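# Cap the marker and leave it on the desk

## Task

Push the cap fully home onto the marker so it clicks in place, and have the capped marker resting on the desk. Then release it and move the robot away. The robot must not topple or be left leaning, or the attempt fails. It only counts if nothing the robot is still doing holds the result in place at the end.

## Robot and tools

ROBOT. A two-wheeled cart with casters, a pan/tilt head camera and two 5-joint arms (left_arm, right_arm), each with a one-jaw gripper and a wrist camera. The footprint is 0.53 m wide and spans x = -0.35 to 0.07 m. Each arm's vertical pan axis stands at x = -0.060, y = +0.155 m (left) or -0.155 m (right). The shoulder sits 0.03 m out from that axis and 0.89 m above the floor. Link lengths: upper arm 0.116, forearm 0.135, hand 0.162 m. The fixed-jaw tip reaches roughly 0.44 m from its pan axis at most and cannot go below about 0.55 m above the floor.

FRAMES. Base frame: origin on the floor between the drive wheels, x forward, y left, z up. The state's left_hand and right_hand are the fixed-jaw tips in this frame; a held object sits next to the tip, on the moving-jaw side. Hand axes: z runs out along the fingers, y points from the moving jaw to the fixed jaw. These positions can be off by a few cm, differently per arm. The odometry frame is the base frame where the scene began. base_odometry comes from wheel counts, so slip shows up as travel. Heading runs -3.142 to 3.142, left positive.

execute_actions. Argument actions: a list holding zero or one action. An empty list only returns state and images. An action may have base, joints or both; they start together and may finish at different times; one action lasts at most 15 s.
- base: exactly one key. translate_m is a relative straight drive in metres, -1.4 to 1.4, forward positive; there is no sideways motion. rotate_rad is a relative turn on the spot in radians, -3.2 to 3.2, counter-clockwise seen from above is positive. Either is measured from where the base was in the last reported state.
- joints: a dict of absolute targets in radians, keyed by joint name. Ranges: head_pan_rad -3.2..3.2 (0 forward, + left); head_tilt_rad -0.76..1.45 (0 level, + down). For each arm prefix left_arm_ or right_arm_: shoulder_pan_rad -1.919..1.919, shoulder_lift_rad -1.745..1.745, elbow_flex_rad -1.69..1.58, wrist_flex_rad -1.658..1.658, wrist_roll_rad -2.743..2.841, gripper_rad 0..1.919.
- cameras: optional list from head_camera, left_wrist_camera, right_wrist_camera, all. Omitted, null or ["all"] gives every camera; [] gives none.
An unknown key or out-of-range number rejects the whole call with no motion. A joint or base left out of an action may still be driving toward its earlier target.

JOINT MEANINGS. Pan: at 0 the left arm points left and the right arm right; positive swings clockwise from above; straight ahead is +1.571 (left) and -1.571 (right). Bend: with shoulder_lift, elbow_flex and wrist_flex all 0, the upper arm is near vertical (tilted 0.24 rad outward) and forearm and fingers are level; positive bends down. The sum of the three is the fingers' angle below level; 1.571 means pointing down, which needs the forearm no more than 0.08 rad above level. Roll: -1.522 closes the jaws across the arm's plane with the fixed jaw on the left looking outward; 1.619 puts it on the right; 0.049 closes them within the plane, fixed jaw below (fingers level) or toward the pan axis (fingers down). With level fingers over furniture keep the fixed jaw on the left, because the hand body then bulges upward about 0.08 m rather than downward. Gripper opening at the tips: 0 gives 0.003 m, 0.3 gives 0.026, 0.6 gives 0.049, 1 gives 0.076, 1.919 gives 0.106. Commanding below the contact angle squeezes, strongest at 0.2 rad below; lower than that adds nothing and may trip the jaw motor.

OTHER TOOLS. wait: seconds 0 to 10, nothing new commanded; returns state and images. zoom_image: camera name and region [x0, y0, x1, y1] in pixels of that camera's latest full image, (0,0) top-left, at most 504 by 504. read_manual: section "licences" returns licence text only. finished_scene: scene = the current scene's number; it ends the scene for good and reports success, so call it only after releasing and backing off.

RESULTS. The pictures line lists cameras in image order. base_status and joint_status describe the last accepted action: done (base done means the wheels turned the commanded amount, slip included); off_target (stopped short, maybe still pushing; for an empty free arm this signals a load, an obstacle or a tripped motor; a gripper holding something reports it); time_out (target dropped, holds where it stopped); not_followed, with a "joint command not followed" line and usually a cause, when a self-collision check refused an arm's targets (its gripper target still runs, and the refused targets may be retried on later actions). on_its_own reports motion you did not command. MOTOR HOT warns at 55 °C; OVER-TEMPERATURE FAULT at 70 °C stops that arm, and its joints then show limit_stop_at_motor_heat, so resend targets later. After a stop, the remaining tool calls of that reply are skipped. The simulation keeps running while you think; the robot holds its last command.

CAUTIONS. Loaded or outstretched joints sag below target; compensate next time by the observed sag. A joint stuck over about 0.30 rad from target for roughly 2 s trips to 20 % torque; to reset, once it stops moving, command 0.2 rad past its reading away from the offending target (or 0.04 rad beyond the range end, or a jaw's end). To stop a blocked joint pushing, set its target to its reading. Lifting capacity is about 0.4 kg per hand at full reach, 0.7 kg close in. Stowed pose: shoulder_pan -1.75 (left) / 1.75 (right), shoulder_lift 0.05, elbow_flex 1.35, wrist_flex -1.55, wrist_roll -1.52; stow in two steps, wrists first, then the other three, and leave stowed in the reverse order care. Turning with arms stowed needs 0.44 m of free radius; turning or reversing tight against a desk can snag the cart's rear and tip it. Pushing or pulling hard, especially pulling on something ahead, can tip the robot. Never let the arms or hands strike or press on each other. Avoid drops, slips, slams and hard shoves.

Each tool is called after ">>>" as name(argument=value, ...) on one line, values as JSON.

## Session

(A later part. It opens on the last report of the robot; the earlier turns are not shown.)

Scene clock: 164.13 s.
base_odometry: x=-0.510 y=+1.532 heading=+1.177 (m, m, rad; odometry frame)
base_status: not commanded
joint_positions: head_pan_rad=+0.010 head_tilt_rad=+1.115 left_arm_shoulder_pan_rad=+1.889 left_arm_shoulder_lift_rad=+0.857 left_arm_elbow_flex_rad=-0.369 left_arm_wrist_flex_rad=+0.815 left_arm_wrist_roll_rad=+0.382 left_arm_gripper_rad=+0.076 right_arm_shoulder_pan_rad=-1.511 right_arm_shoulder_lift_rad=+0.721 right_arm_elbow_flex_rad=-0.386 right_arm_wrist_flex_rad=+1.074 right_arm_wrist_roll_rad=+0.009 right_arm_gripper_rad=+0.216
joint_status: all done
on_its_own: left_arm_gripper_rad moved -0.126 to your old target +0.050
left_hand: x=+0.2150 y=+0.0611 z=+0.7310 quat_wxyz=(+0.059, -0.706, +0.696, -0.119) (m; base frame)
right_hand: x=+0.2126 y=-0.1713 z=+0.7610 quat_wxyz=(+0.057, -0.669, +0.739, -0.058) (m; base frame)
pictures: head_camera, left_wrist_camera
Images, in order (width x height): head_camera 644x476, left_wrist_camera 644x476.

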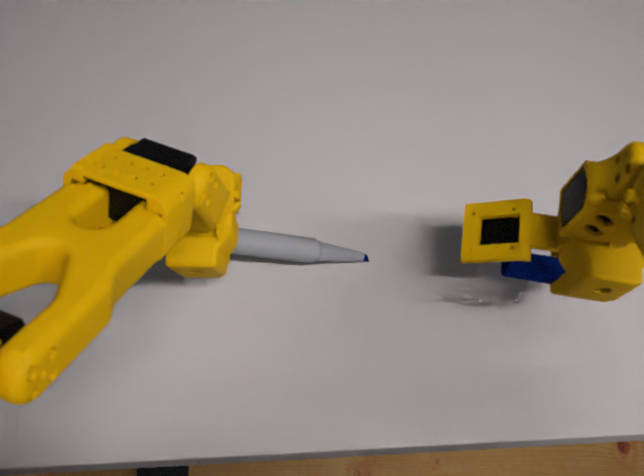

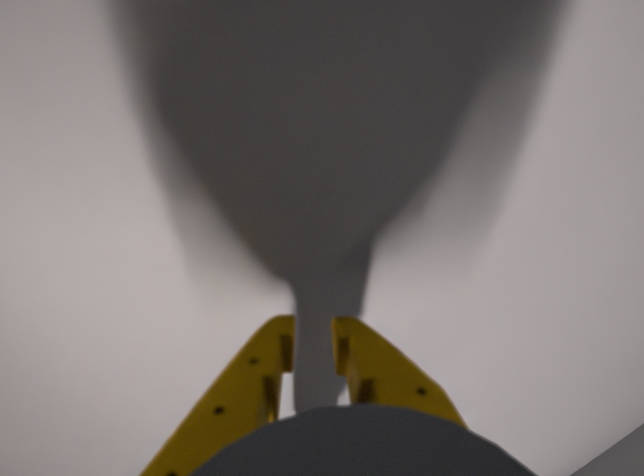

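>>> execute_actions(actions=[{"joints":{"left_arm_gripper_rad":0.45}}], cameras=["head_camera","left_wrist_camera"])

Scene clock: 167.27 s.
base_odometry: x=-0.510 y=+1.532 heading=+1.177 (m, m, rad; odometry frame)
base_status: not commanded
joint_positions: head_pan_rad=+0.010 head_tilt_rad=+1.115 left_arm_shoulder_pan_rad=+1.889 left_arm_shoulder_lift_rad=+0.857 left_arm_elbow_flex_rad=-0.369 left_arm_wrist_flex_rad=+0.814 left_arm_wrist_roll_rad=+0.382 left_arm_gripper_rad=+0.439 right_arm_shoulder_pan_rad=-1.511 right_arm_shoulder_lift_rad=+0.721 right_arm_elbow_flex_rad=-0.386 right_arm_wrist_flex_rad=+1.074 right_arm_wrist_roll_rad=+0.009 right_arm_gripper_rad=+0.216
joint_status: all done
left_hand: x=+0.2153 y=+0.0611 z=+0.7310 quat_wxyz=(+0.059, -0.706, +0.696, -0.120) (m; base frame)
right_hand: x=+0.2126 y=-0.1713 z=+0.7610 quat_wxyz=(+0.057, -0.669, +0.739, -0.058) (m; base frame)
pictures: head_camera, left_wrist_camera
Images, in order (width x height): head_camera 644x476, left_wrist_camera 644x476.

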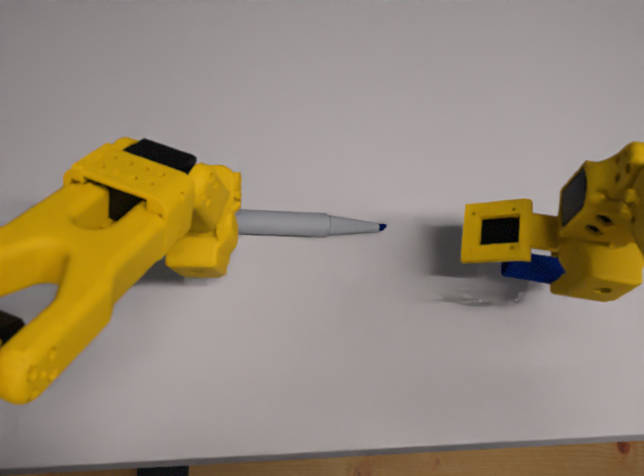

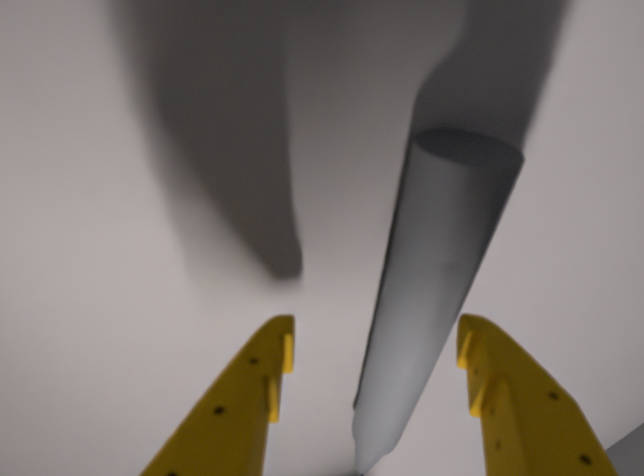

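>>> execute_actions(actions=[{"joints":{"left_arm_gripper_rad":0.6,"left_arm_shoulder_pan_rad":1.80,"left_arm_wrist_roll_rad":0.24,"left_arm_shoulder_lift_rad":0.87}}], cameras=["head_camera","left_wrist_camera"])

Scene clock: 176.37 s.
base_odometry: x=-0.510 y=+1.532 heading=+1.177 (m, m, rad; odometry frame)
base_status: not commanded
joint_positions: head_pan_rad=+0.010 head_tilt_rad=+1.115 left_arm_shoulder_pan_rad=+1.811 left_arm_shoulder_lift_rad=+0.885 left_arm_elbow_flex_rad=-0.369 left_arm_wrist_flex_rad=+0.814 left_arm_wrist_roll_rad=+0.247 left_arm_gripper_rad=+0.590 right_arm_shoulder_pan_rad=-1.511 right_arm_shoulder_lift_rad=+0.721 right_arm_elbow_flex_rad=-0.386 right_arm_wrist_flex_rad=+1.074 right_arm_wrist_roll_rad=+0.009 right_arm_gripper_rad=+0.216
joint_status: all done
left_hand: x=+0.2172 y=+0.0850 z=+0.7238 quat_wxyz=(+0.064, -0.687, +0.717, -0.101) (m; base frame)
right_hand: x=+0.2126 y=-0.1713 z=+0.7610 quat_wxyz=(+0.057, -0.669, +0.739, -0.058) (m; base frame)
pictures: head_camera, left_wrist_camera
Images, in order (width x height): head_camera 644x476, left_wrist_camera 644x476.

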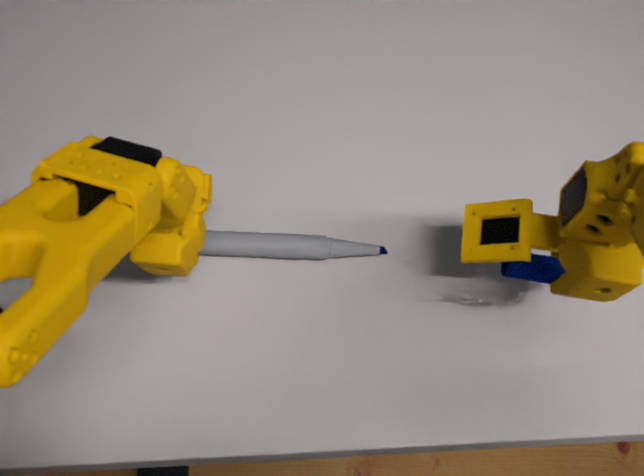

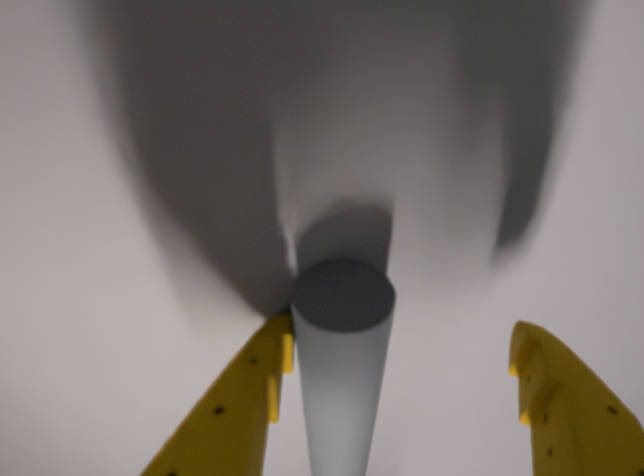

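>>> execute_actions(actions=[{"joints":{"left_arm_shoulder_pan_rad":1.845,"left_arm_wrist_roll_rad":0.28,"left_arm_gripper_rad":0.35}}], cameras=["left_wrist_camera"])

>>> execute_actions(actions=[{"joints":{"left_arm_gripper_rad":0.05,"right_arm_shoulder_pan_rad":-1.68,"right_arm_wrist_roll_rad":-0.15,"right_arm_wrist_flex_rad":0.95,"right_arm_shoulder_lift_rad":0.76}}])

Scene clock: 185.53 s.
base_odometry: x=-0.510 y=+1.532 heading=+1.177 (m, m, rad; odometry frame)
base_status: not commanded
joint_positions: head_pan_rad=+0.010 head_tilt_rad=+1.115 left_arm_shoulder_pan_rad=+1.834 left_arm_shoulder_lift_rad=+0.885 left_arm_elbow_flex_rad=-0.369 left_arm_wrist_flex_rad=+0.814 left_arm_wrist_roll_rad=+0.273 left_arm_gripper_rad=+0.360 right_arm_shoulder_pan_rad=-1.511 right_arm_shoulder_lift_rad=+0.721 right_arm_elbow_flex_rad=-0.386 right_arm_wrist_flex_rad=+1.074 right_arm_wrist_roll_rad=+0.009 right_arm_gripper_rad=+0.216
joint_status: all done
left_hand: x=+0.2156 y=+0.0784 z=+0.7238 quat_wxyz=(+0.062, -0.688, +0.716, -0.103) (m; base frame)
right_hand: x=+0.2126 y=-0.1713 z=+0.7610 quat_wxyz=(+0.057, -0.669, +0.739, -0.058) (m; base frame)
pictures: left_wrist_camera
Images, in order (width x height): left_wrist_camera 644x476.

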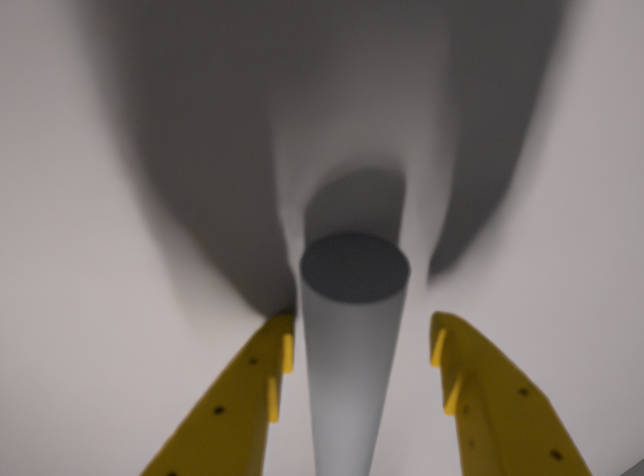

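Scene clock: 186.37 s.
base_odometry: x=-0.510 y=+1.532 heading=+1.177 (m, m, rad; odometry frame)
base_status: not commanded
joint_positions: head_pan_rad=+0.010 head_tilt_rad=+1.115 left_arm_shoulder_pan_rad=+1.834 left_arm_shoulder_lift_rad=+0.885 left_arm_elbow_flex_rad=-0.369 left_arm_wrist_flex_rad=+0.814 left_arm_wrist_roll_rad=+0.273 left_arm_gripper_rad=+0.207 right_arm_shoulder_pan_rad=-1.669 right_arm_shoulder_lift_rad=+0.780 right_arm_elbow_flex_rad=-0.388 right_arm_wrist_flex_rad=+0.960 right_arm_wrist_roll_rad=-0.141 right_arm_gripper_rad=+0.216
joint_status: left_arm_gripper_rad off_target (ended at +0.207, target +0.050); the others done
left_hand: x=+0.2156 y=+0.0784 z=+0.7238 quat_wxyz=(+0.062, -0.688, +0.716, -0.103) (m; base frame)
right_hand: x=+0.2217 y=-0.1261 z=+0.7490 quat_wxyz=(+0.087, -0.670, +0.734, -0.065) (m; base frame)
pictures: head_camera, left_wrist_camera, right_wrist_camera
Images, in order (width x height): head_camera 644x476, left_wrist_camera 644x476, right_wrist_camera 644x476.

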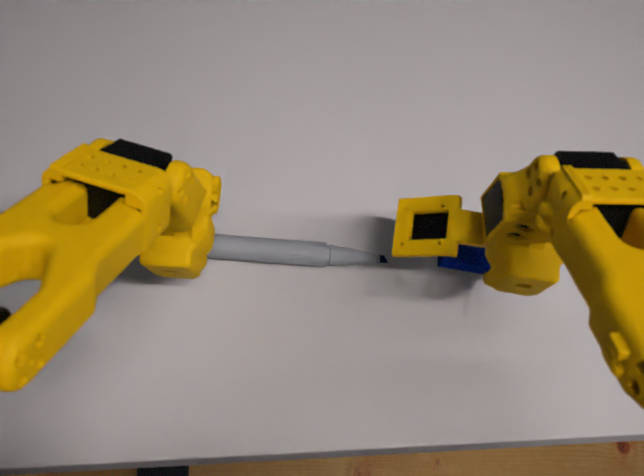

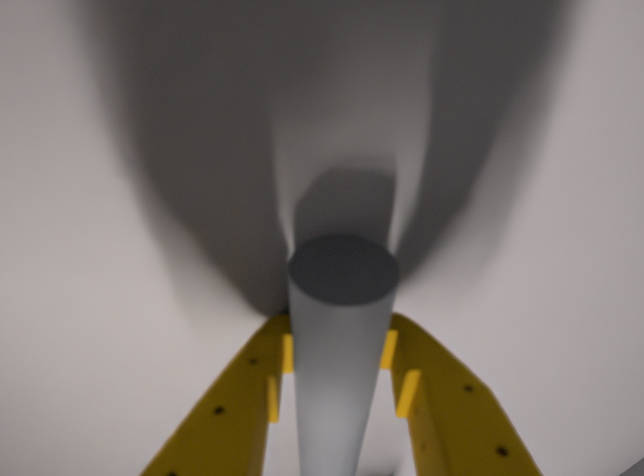

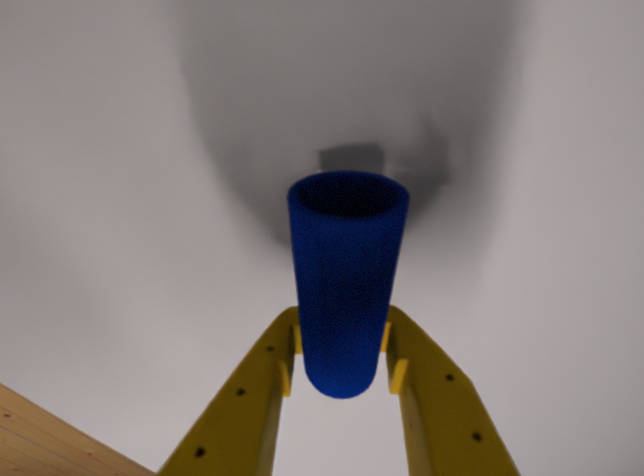

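>>> execute_actions(actions=[{"joints":{"left_arm_shoulder_pan_rad":1.919,"left_arm_wrist_roll_rad":0.46,"left_arm_shoulder_lift_rad":0.82,"right_arm_wrist_roll_rad":-0.08}}])

Scene clock: 192.77 s.
base_odometry: x=-0.510 y=+1.532 heading=+1.177 (m, m, rad; odometry frame)
base_status: not commanded
joint_positions: head_pan_rad=+0.010 head_tilt_rad=+1.115 left_arm_shoulder_pan_rad=+1.908 left_arm_shoulder_lift_rad=+0.879 left_arm_elbow_flex_rad=-0.369 left_arm_wrist_flex_rad=+0.814 left_arm_wrist_roll_rad=+0.451 left_arm_gripper_rad=+0.207 right_arm_shoulder_pan_rad=-1.669 right_arm_shoulder_lift_rad=+0.780 right_arm_elbow_flex_rad=-0.388 right_arm_wrist_flex_rad=+0.960 right_arm_wrist_roll_rad=-0.089 right_arm_gripper_rad=+0.216
joint_status: all done
left_hand: x=+0.2102 y=+0.0566 z=+0.7255 quat_wxyz=(+0.050, -0.724, +0.678, -0.113) (m; base frame)
right_hand: x=+0.2217 y=-0.1265 z=+0.7490 quat_wxyz=(+0.085, -0.689, +0.717, -0.067) (m; base frame)
pictures: head_camera, left_wrist_camera, right_wrist_camera
Images, in order (width x height): head_camera 644x476, left_wrist_camera 644x476, right_wrist_camera 644x476.

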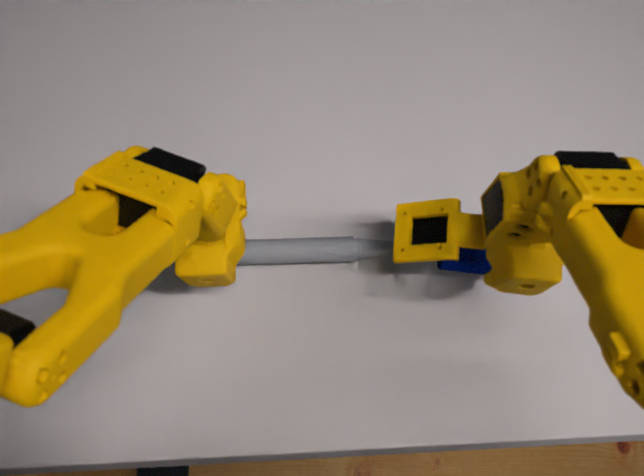

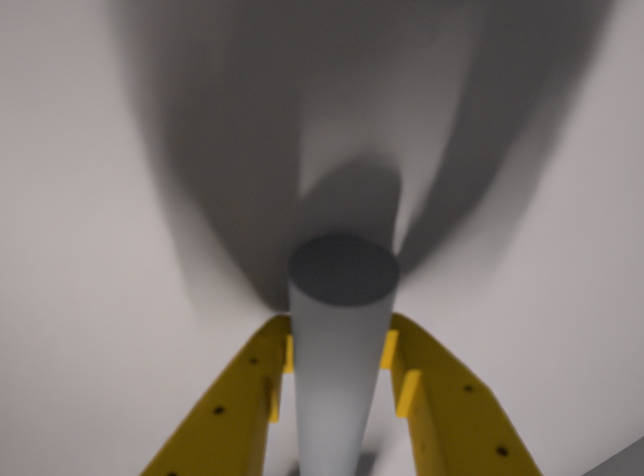

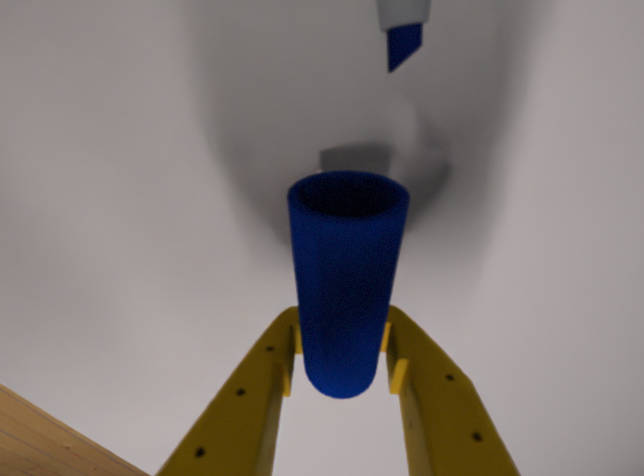

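>>> execute_actions(actions=[{"joints":{"right_arm_shoulder_pan_rad":-1.72,"right_arm_wrist_roll_rad":-0.12,"right_arm_wrist_flex_rad":0.86,"right_arm_shoulder_lift_rad":0.80}}], cameras=["head_camera","right_wrist_camera"])

Scene clock: 198.67 s.
base_odometry: x=-0.510 y=+1.532 heading=+1.177 (m, m, rad; odometry frame)
base_status: not commanded
joint_positions: head_pan_rad=+0.010 head_tilt_rad=+1.115 left_arm_shoulder_pan_rad=+1.908 left_arm_shoulder_lift_rad=+0.879 left_arm_elbow_flex_rad=-0.369 left_arm_wrist_flex_rad=+0.814 left_arm_wrist_roll_rad=+0.451 left_arm_gripper_rad=+0.207 right_arm_shoulder_pan_rad=-1.709 right_arm_shoulder_lift_rad=+0.822 right_arm_elbow_flex_rad=-0.388 right_arm_wrist_flex_rad=+0.870 right_arm_wrist_roll_rad=-0.111 right_arm_gripper_rad=+0.216
joint_status: all done
left_hand: x=+0.2102 y=+0.0566 z=+0.7255 quat_wxyz=(+0.050, -0.724, +0.678, -0.113) (m; base frame)
right_hand: x=+0.2284 y=-0.1140 z=+0.7412 quat_wxyz=(+0.107, -0.693, +0.708, -0.079) (m; base frame)
pictures: head_camera, right_wrist_camera
Images, in order (width x height): head_camera 644x476, right_wrist_camera 644x476.

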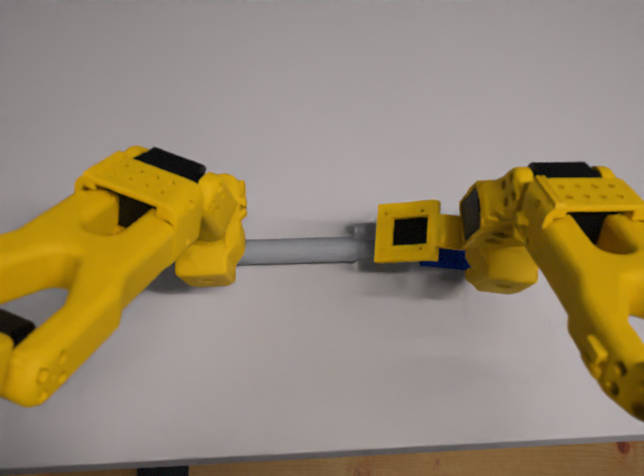

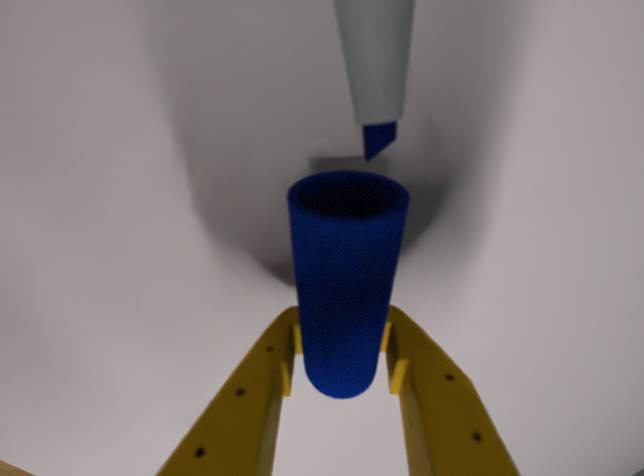

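>>> execute_actions(actions=[{"joints":{"left_arm_wrist_roll_rad":0.41,"right_arm_shoulder_pan_rad":-1.745,"right_arm_wrist_roll_rad":-0.14,"right_arm_wrist_flex_rad":0.84}}], cameras=["head_camera","right_wrist_camera"])

Scene clock: 205.00 s.
base_odometry: x=-0.510 y=+1.532 heading=+1.177 (m, m, rad; odometry frame)
base_status: not commanded
joint_positions: head_pan_rad=+0.010 head_tilt_rad=+1.115 left_arm_shoulder_pan_rad=+1.908 left_arm_shoulder_lift_rad=+0.879 left_arm_elbow_flex_rad=-0.369 left_arm_wrist_flex_rad=+0.814 left_arm_wrist_roll_rad=+0.419 left_arm_gripper_rad=+0.207 right_arm_shoulder_pan_rad=-1.734 right_arm_shoulder_lift_rad=+0.822 right_arm_elbow_flex_rad=-0.388 right_arm_wrist_flex_rad=+0.851 right_arm_wrist_roll_rad=-0.130 right_arm_gripper_rad=+0.216
joint_status: all done
left_hand: x=+0.2101 y=+0.0569 z=+0.7255 quat_wxyz=(+0.052, -0.713, +0.690, -0.112) (m; base frame)
right_hand: x=+0.2301 y=-0.1063 z=+0.7419 quat_wxyz=(+0.116, -0.694, +0.706, -0.082) (m; base frame)
pictures: head_camera, right_wrist_camera
Images, in order (width x height): head_camera 644x476, right_wrist_camera 644x476.

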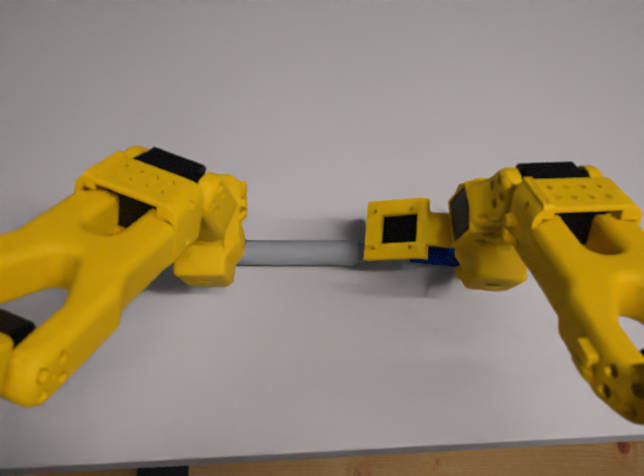

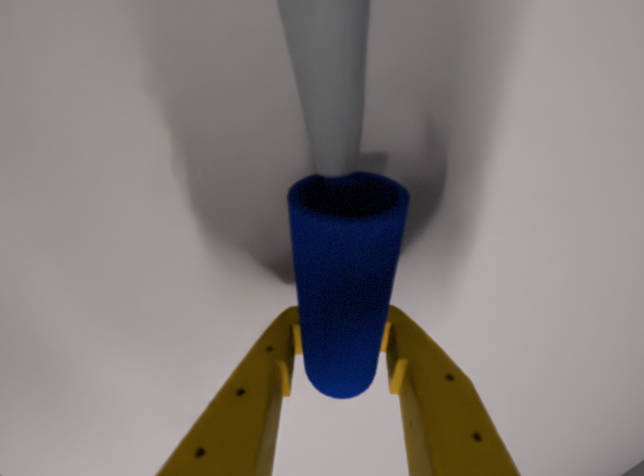

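>>> zoom_image(camera="right_wrist_camera", region=[260, 120, 440, 250])

Region (260, 120, 440, 250) of right_wrist_camera's 644x476 image, scaled by 2.800.

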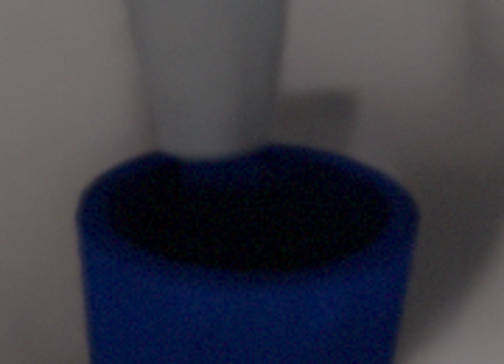

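>>> execute_actions(actions=[{"joints":{"right_arm_shoulder_pan_rad":-1.80}}], cameras=["head_camera","right_wrist_camera"])

Scene clock: 210.80 s.
base_odometry: x=-0.510 y=+1.532 heading=+1.177 (m, m, rad; odometry frame)
base_status: not commanded
joint_positions: head_pan_rad=+0.010 head_tilt_rad=+1.115 left_arm_shoulder_pan_rad=+1.909 left_arm_shoulder_lift_rad=+0.877 left_arm_elbow_flex_rad=-0.369 left_arm_wrist_flex_rad=+0.814 left_arm_wrist_roll_rad=+0.417 left_arm_gripper_rad=+0.207 right_arm_shoulder_pan_rad=-1.786 right_arm_shoulder_lift_rad=+0.823 right_arm_elbow_flex_rad=-0.389 right_arm_wrist_flex_rad=+0.850 right_arm_wrist_roll_rad=-0.132 right_arm_gripper_rad=+0.216
joint_status: all done
left_hand: x=+0.2102 y=+0.0564 z=+0.7259 quat_wxyz=(+0.052, -0.712, +0.691, -0.113) (m; base frame)
right_hand: x=+0.2275 y=-0.0912 z=+0.7418 quat_wxyz=(+0.119, -0.712, +0.688, -0.079) (m; base frame)
pictures: head_camera, right_wrist_camera
Images, in order (width x height): head_camera 644x476, right_wrist_camera 644x476.

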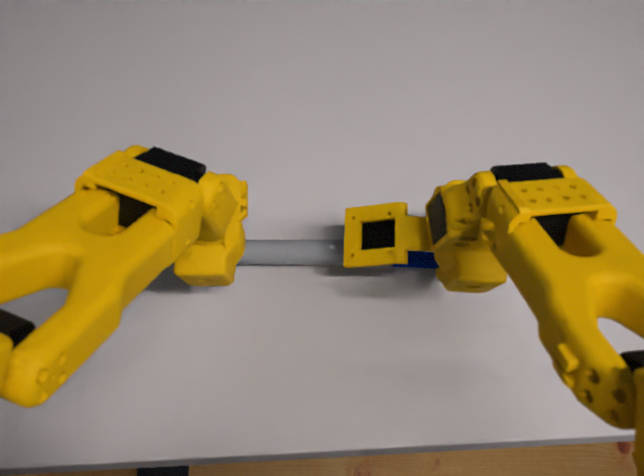

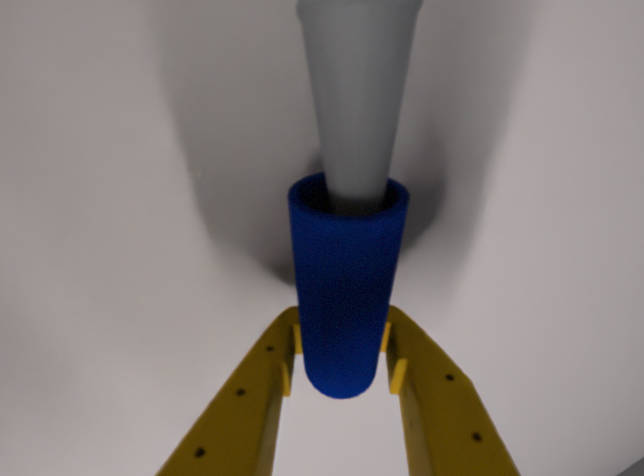

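>>> execute_actions(actions=[{"joints":{"right_arm_shoulder_pan_rad":-1.86,"right_arm_wrist_roll_rad":-0.20,"right_arm_wrist_flex_rad":0.80,"right_arm_gripper_rad":0.02,"left_arm_gripper_rad":0.01}}], cameras=["right_wrist_camera","left_wrist_camera"])

Scene clock: 214.60 s.
base_odometry: x=-0.510 y=+1.532 heading=+1.177 (m, m, rad; odometry frame)
base_status: not commanded
joint_positions: head_pan_rad=+0.010 head_tilt_rad=+1.115 left_arm_shoulder_pan_rad=+1.909 left_arm_shoulder_lift_rad=+0.874 left_arm_elbow_flex_rad=-0.369 left_arm_wrist_flex_rad=+0.814 left_arm_wrist_roll_rad=+0.417 left_arm_gripper_rad=+0.206 right_arm_shoulder_pan_rad=-1.846 right_arm_shoulder_lift_rad=+0.828 right_arm_elbow_flex_rad=-0.389 right_arm_wrist_flex_rad=+0.811 right_arm_wrist_roll_rad=-0.190 right_arm_gripper_rad=+0.213
joint_status: left_arm_gripper_rad off_target (ended at +0.206, target +0.010); right_arm_gripper_rad off_target (ended at +0.213, target +0.020); the others done
left_hand: x=+0.2107 y=+0.0562 z=+0.7267 quat_wxyz=(+0.052, -0.712, +0.691, -0.114) (m; base frame)
right_hand: x=+0.2282 y=-0.0722 z=+0.7421 quat_wxyz=(+0.138, -0.710, +0.685, -0.081) (m; base frame)
pictures: left_wrist_camera, right_wrist_camera
Images, in order (width x height): left_wrist_camera 644x476, right_wrist_camera 644x476.

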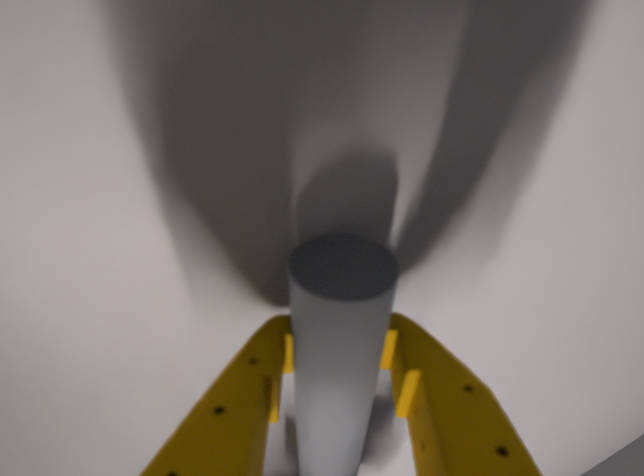

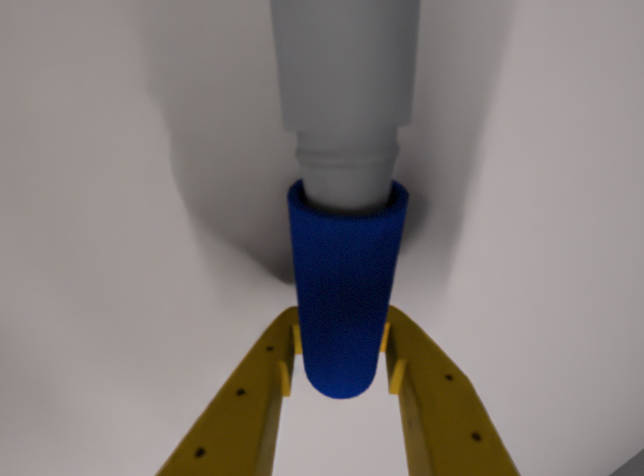

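>>> execute_actions(actions=[{"joints":{"right_arm_shoulder_pan_rad":-1.919,"right_arm_wrist_roll_rad":-0.23,"right_arm_wrist_flex_rad":0.785}}], cameras=["right_wrist_camera","left_wrist_camera"])

Scene clock: 217.53 s.
base_odometry: x=-0.510 y=+1.532 heading=+1.177 (m, m, rad; odometry frame)
base_status: not commanded
joint_positions: head_pan_rad=+0.010 head_tilt_rad=+1.115 left_arm_shoulder_pan_rad=+1.909 left_arm_shoulder_lift_rad=+0.873 left_arm_elbow_flex_rad=-0.369 left_arm_wrist_flex_rad=+0.814 left_arm_wrist_roll_rad=+0.417 left_arm_gripper_rad=+0.206 right_arm_shoulder_pan_rad=-1.881 right_arm_shoulder_lift_rad=+0.828 right_arm_elbow_flex_rad=-0.389 right_arm_wrist_flex_rad=+0.797 right_arm_wrist_roll_rad=-0.221 right_arm_gripper_rad=+0.213
joint_status: right_arm_shoulder_pan_rad off_target (ended at -1.882, target -1.919); the others done
left_hand: x=+0.2110 y=+0.0561 z=+0.7271 quat_wxyz=(+0.053, -0.712, +0.691, -0.115) (m; base frame)
right_hand: x=+0.2271 y=-0.0612 z=+0.7428 quat_wxyz=(+0.146, -0.711, +0.683, -0.079) (m; base frame)
pictures: left_wrist_camera, right_wrist_camera
Images, in order (width x height): left_wrist_camera 644x476, right_wrist_camera 644x476.

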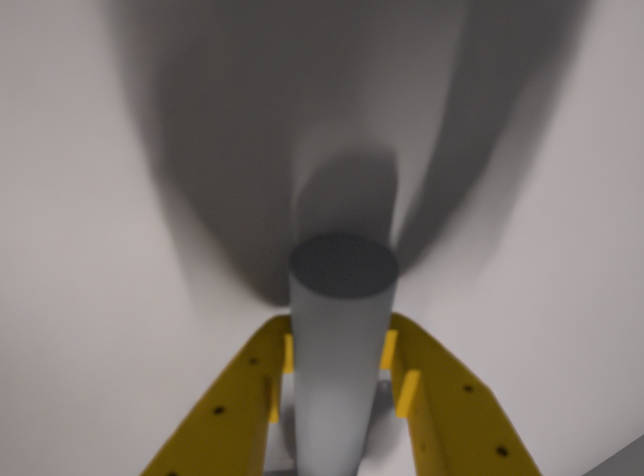

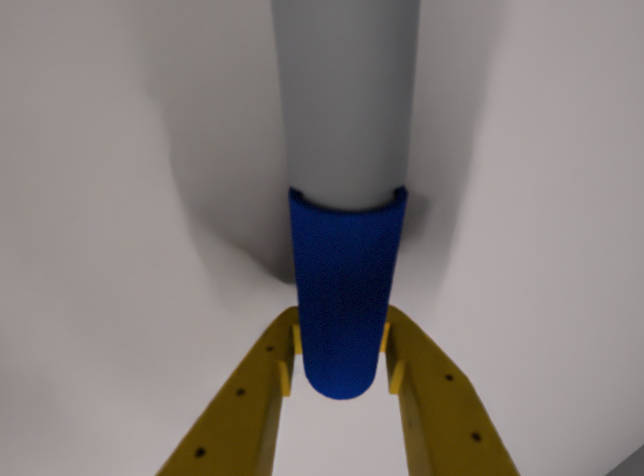

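>>> zoom_image(camera="right_wrist_camera", region=[260, 140, 440, 250])

Region (260, 140, 440, 250) of right_wrist_camera's 644x476 image, scaled by 2.800.

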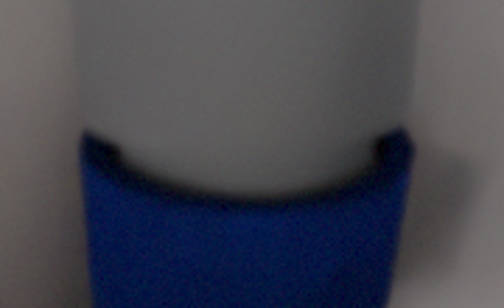

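>>> execute_actions(actions=[{"joints":{"right_arm_wrist_flex_rad":0.735,"left_arm_wrist_flex_rad":0.75}}], cameras=["right_wrist_camera","left_wrist_camera"])

>>> zoom_image(camera="right_wrist_camera", region=[260, 140, 440, 250])

Scene clock: 224.53 s.
base_odometry: x=-0.510 y=+1.532 heading=+1.177 (m, m, rad; odometry frame)
base_status: not commanded
joint_positions: head_pan_rad=+0.010 head_tilt_rad=+1.115 left_arm_shoulder_pan_rad=+1.909 left_arm_shoulder_lift_rad=+0.873 left_arm_elbow_flex_rad=-0.369 left_arm_wrist_flex_rad=+0.774 left_arm_wrist_roll_rad=+0.417 left_arm_gripper_rad=+0.206 right_arm_shoulder_pan_rad=-1.881 right_arm_shoulder_lift_rad=+0.830 right_arm_elbow_flex_rad=-0.389 right_arm_wrist_flex_rad=+0.751 right_arm_wrist_roll_rad=-0.221 right_arm_gripper_rad=+0.213
joint_status: all done
left_hand: x=+0.2168 y=+0.0541 z=+0.7285 quat_wxyz=(+0.061, -0.710, +0.689, -0.133) (m; base frame)
right_hand: x=+0.2336 y=-0.0591 z=+0.7446 quat_wxyz=(+0.166, -0.708, +0.680, -0.090) (m; base frame)
pictures: left_wrist_camera, right_wrist_camera
Images, in order (width x height): left_wrist_camera 644x476, right_wrist_camera 644x476.

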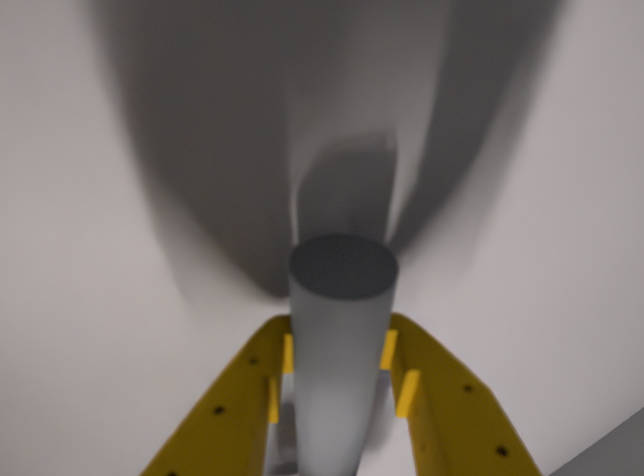

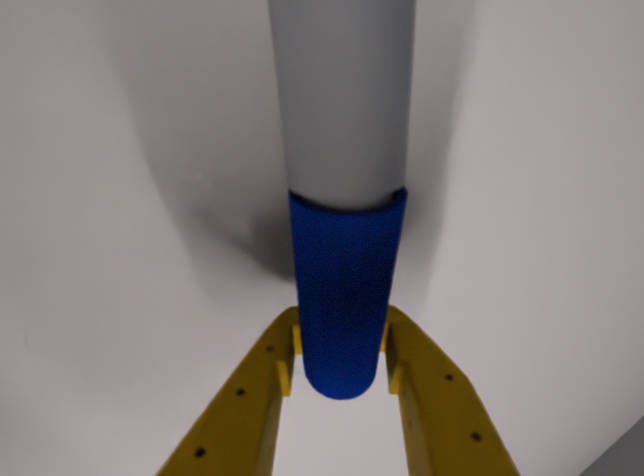

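Region (260, 140, 440, 250) of right_wrist_camera's 644x476 image, scaled by 2.800.

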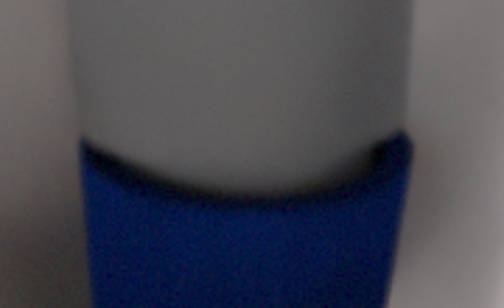

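>>> execute_actions(actions=[{"joints":{"right_arm_wrist_flex_rad":0.68,"left_arm_wrist_flex_rad":0.67}}], cameras=["right_wrist_camera","left_wrist_camera"])

>>> zoom_image(camera="right_wrist_camera", region=[260, 140, 440, 250])

Scene clock: 228.47 s.
base_odometry: x=-0.510 y=+1.532 heading=+1.177 (m, m, rad; odometry frame)
base_status: not commanded
joint_positions: head_pan_rad=+0.010 head_tilt_rad=+1.115 left_arm_shoulder_pan_rad=+1.900 left_arm_shoulder_lift_rad=+0.873 left_arm_elbow_flex_rad=-0.369 left_arm_wrist_flex_rad=+0.708 left_arm_wrist_roll_rad=+0.414 left_arm_gripper_rad=+0.206 right_arm_shoulder_pan_rad=-1.881 right_arm_shoulder_lift_rad=+0.831 right_arm_elbow_flex_rad=-0.389 right_arm_wrist_flex_rad=+0.692 right_arm_wrist_roll_rad=-0.221 right_arm_gripper_rad=+0.213
joint_status: left_arm_wrist_flex_rad off_target (ended at +0.709, target +0.670); the others done
left_hand: x=+0.2274 y=+0.0534 z=+0.7314 quat_wxyz=(+0.076, -0.708, +0.683, -0.162) (m; base frame)
right_hand: x=+0.2419 y=-0.0564 z=+0.7475 quat_wxyz=(+0.191, -0.704, +0.676, -0.103) (m; base frame)
pictures: left_wrist_camera, right_wrist_camera
Images, in order (width x height): left_wrist_camera 644x476, right_wrist_camera 644x476.

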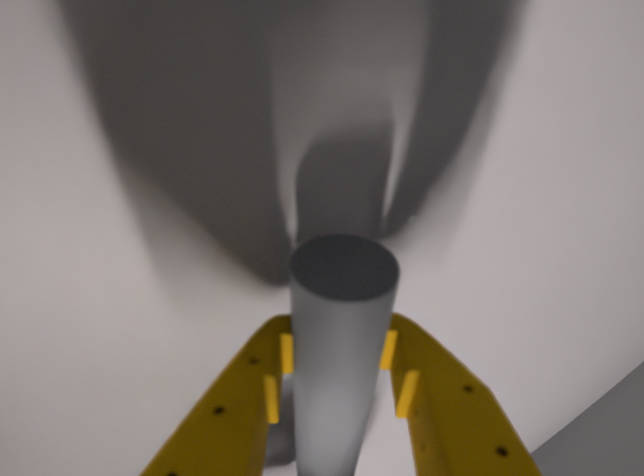

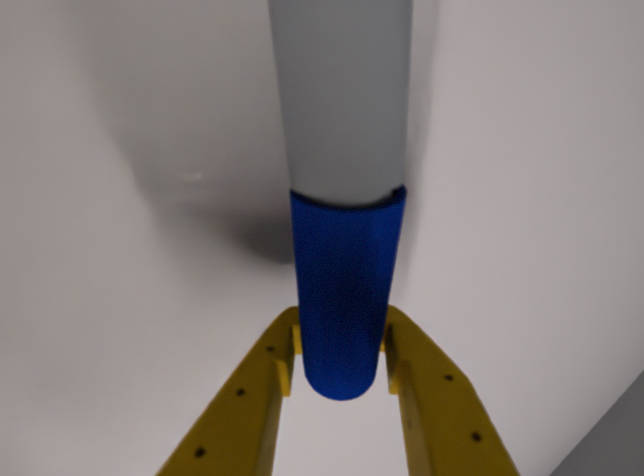

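Region (260, 140, 440, 250) of right_wrist_camera's 644x476 image, scaled by 2.800.

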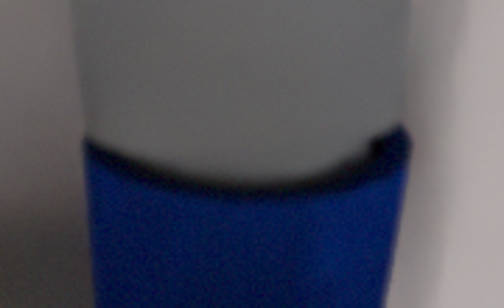

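>>> execute_actions(actions=[{"joints":{"left_arm_shoulder_pan_rad":1.959,"right_arm_shoulder_pan_rad":-1.959,"left_arm_wrist_roll_rad":0.385,"right_arm_wrist_roll_rad":-0.18}}], cameras=["right_wrist_camera","left_wrist_camera"])

>>> zoom_image(camera="right_wrist_camera", region=[260, 140, 440, 250])

Scene clock: 237.57 s.
base_odometry: x=-0.510 y=+1.532 heading=+1.177 (m, m, rad; odometry frame)
base_status: not commanded
joint_positions: head_pan_rad=+0.010 head_tilt_rad=+1.115 left_arm_shoulder_pan_rad=+1.900 left_arm_shoulder_lift_rad=+0.873 left_arm_elbow_flex_rad=-0.369 left_arm_wrist_flex_rad=+0.705 left_arm_wrist_roll_rad=+0.390 left_arm_gripper_rad=+0.206 right_arm_shoulder_pan_rad=-1.881 right_arm_shoulder_lift_rad=+0.831 right_arm_elbow_flex_rad=-0.389 right_arm_wrist_flex_rad=+0.692 right_arm_wrist_roll_rad=-0.192 right_arm_gripper_rad=+0.213
joint_status: left_arm_shoulder_pan_rad off_target (ended at +1.900, target +1.959); right_arm_shoulder_pan_rad off_target (ended at -1.881, target -1.959); the others done
joint sent to its limit — the command would take left_arm_shoulder_pan_rad past its upper limit and right_arm_shoulder_pan_rad past its lower limit, so those joints were sent only as far as their limits.
left_hand: x=+0.2278 y=+0.0534 z=+0.7316 quat_wxyz=(+0.078, -0.700, +0.691, -0.162) (m; base frame)
right_hand: x=+0.2420 y=-0.0567 z=+0.7475 quat_wxyz=(+0.189, -0.714, +0.666, -0.106) (m; base frame)
pictures: left_wrist_camera, right_wrist_camera
Images, in order (width x height): left_wrist_camera 644x476, right_wrist_camera 644x476.

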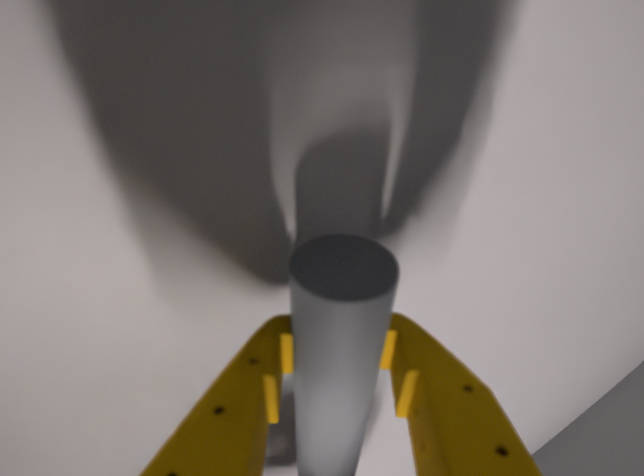

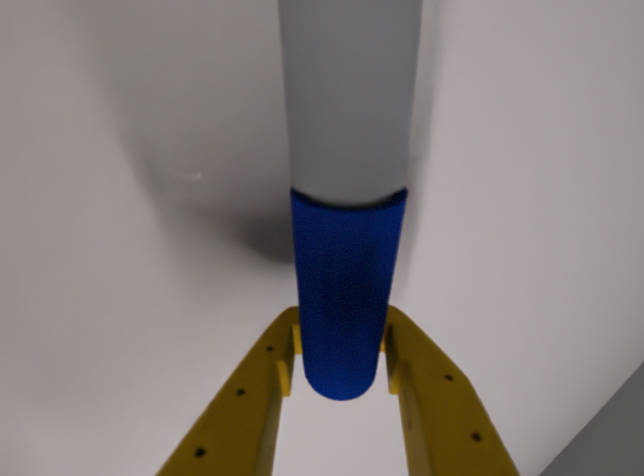

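Region (260, 140, 440, 250) of right_wrist_camera's 644x476 image, scaled by 2.800.

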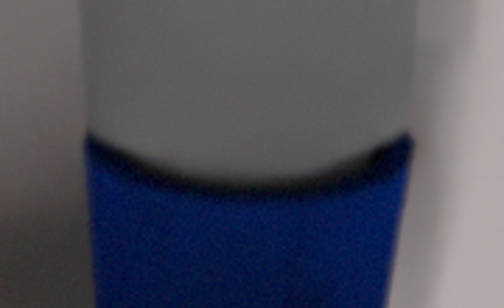

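>>> execute_actions(actions=[{"joints":{"left_arm_shoulder_pan_rad":1.919,"right_arm_shoulder_pan_rad":-1.919,"left_arm_shoulder_lift_rad":0.885,"right_arm_shoulder_lift_rad":0.845,"left_arm_wrist_flex_rad":0.65,"right_arm_wrist_flex_rad":0.65}}])

Scene clock: 252.40 s.
base_odometry: x=-0.510 y=+1.532 heading=+1.177 (m, m, rad; odometry frame)
base_status: not commanded
joint_positions: head_pan_rad=+0.010 head_tilt_rad=+1.115 left_arm_shoulder_pan_rad=+1.899 left_arm_shoulder_lift_rad=+0.907 left_arm_elbow_flex_rad=-0.369 left_arm_wrist_flex_rad=+0.682 left_arm_wrist_roll_rad=+0.390 left_arm_gripper_rad=+0.206 right_arm_shoulder_pan_rad=-1.881 right_arm_shoulder_lift_rad=+0.866 right_arm_elbow_flex_rad=-0.389 right_arm_wrist_flex_rad=+0.662 right_arm_wrist_roll_rad=-0.190 right_arm_gripper_rad=+0.213
joint_status: left_arm_shoulder_pan_rad off_target (ended at +1.898, target +1.919); left_arm_wrist_flex_rad off_target (ended at +0.682, target +0.650); right_arm_shoulder_pan_rad off_target (ended at -1.881, target -1.919); the others done
left_hand: x=+0.2260 y=+0.0545 z=+0.7235 quat_wxyz=(+0.076, -0.701, +0.692, -0.157) (m; base frame)
right_hand: x=+0.2410 y=-0.0570 z=+0.7392 quat_wxyz=(+0.187, -0.715, +0.666, -0.105) (m; base frame)
pictures: head_camera, left_wrist_camera, right_wrist_camera
Images, in order (width x height): head_camera 644x476, left_wrist_camera 644x476, right_wrist_camera 644x476.

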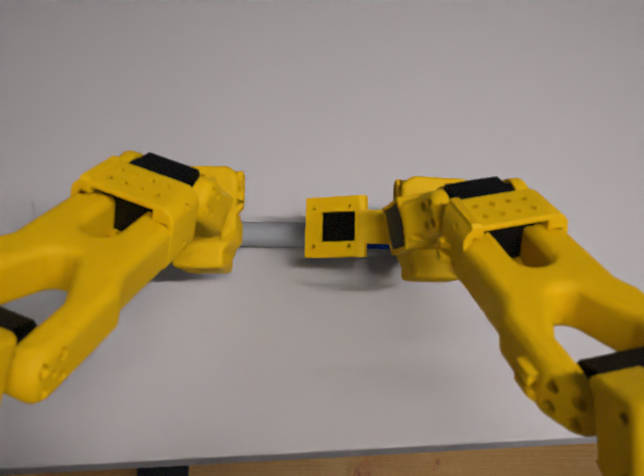

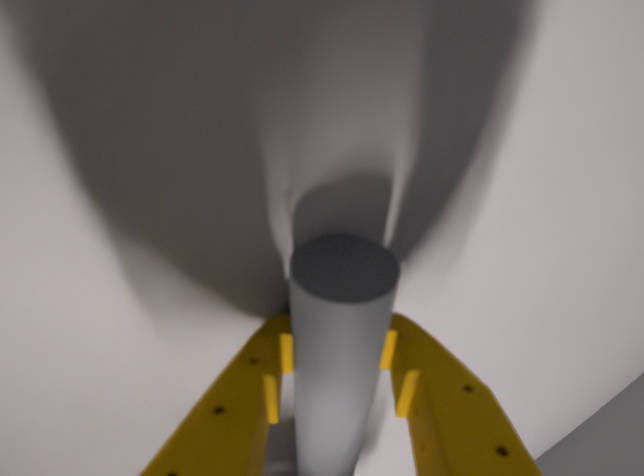

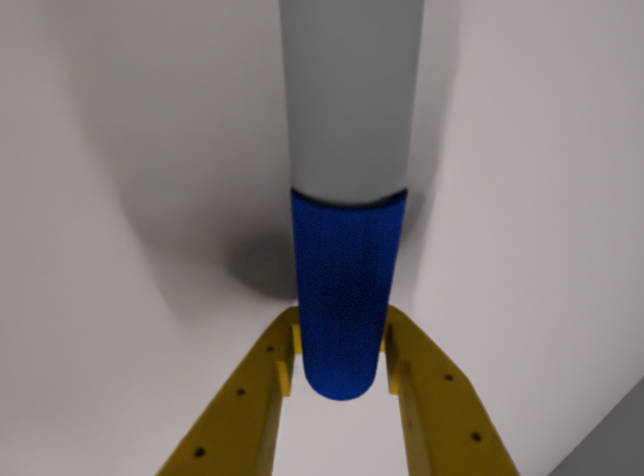

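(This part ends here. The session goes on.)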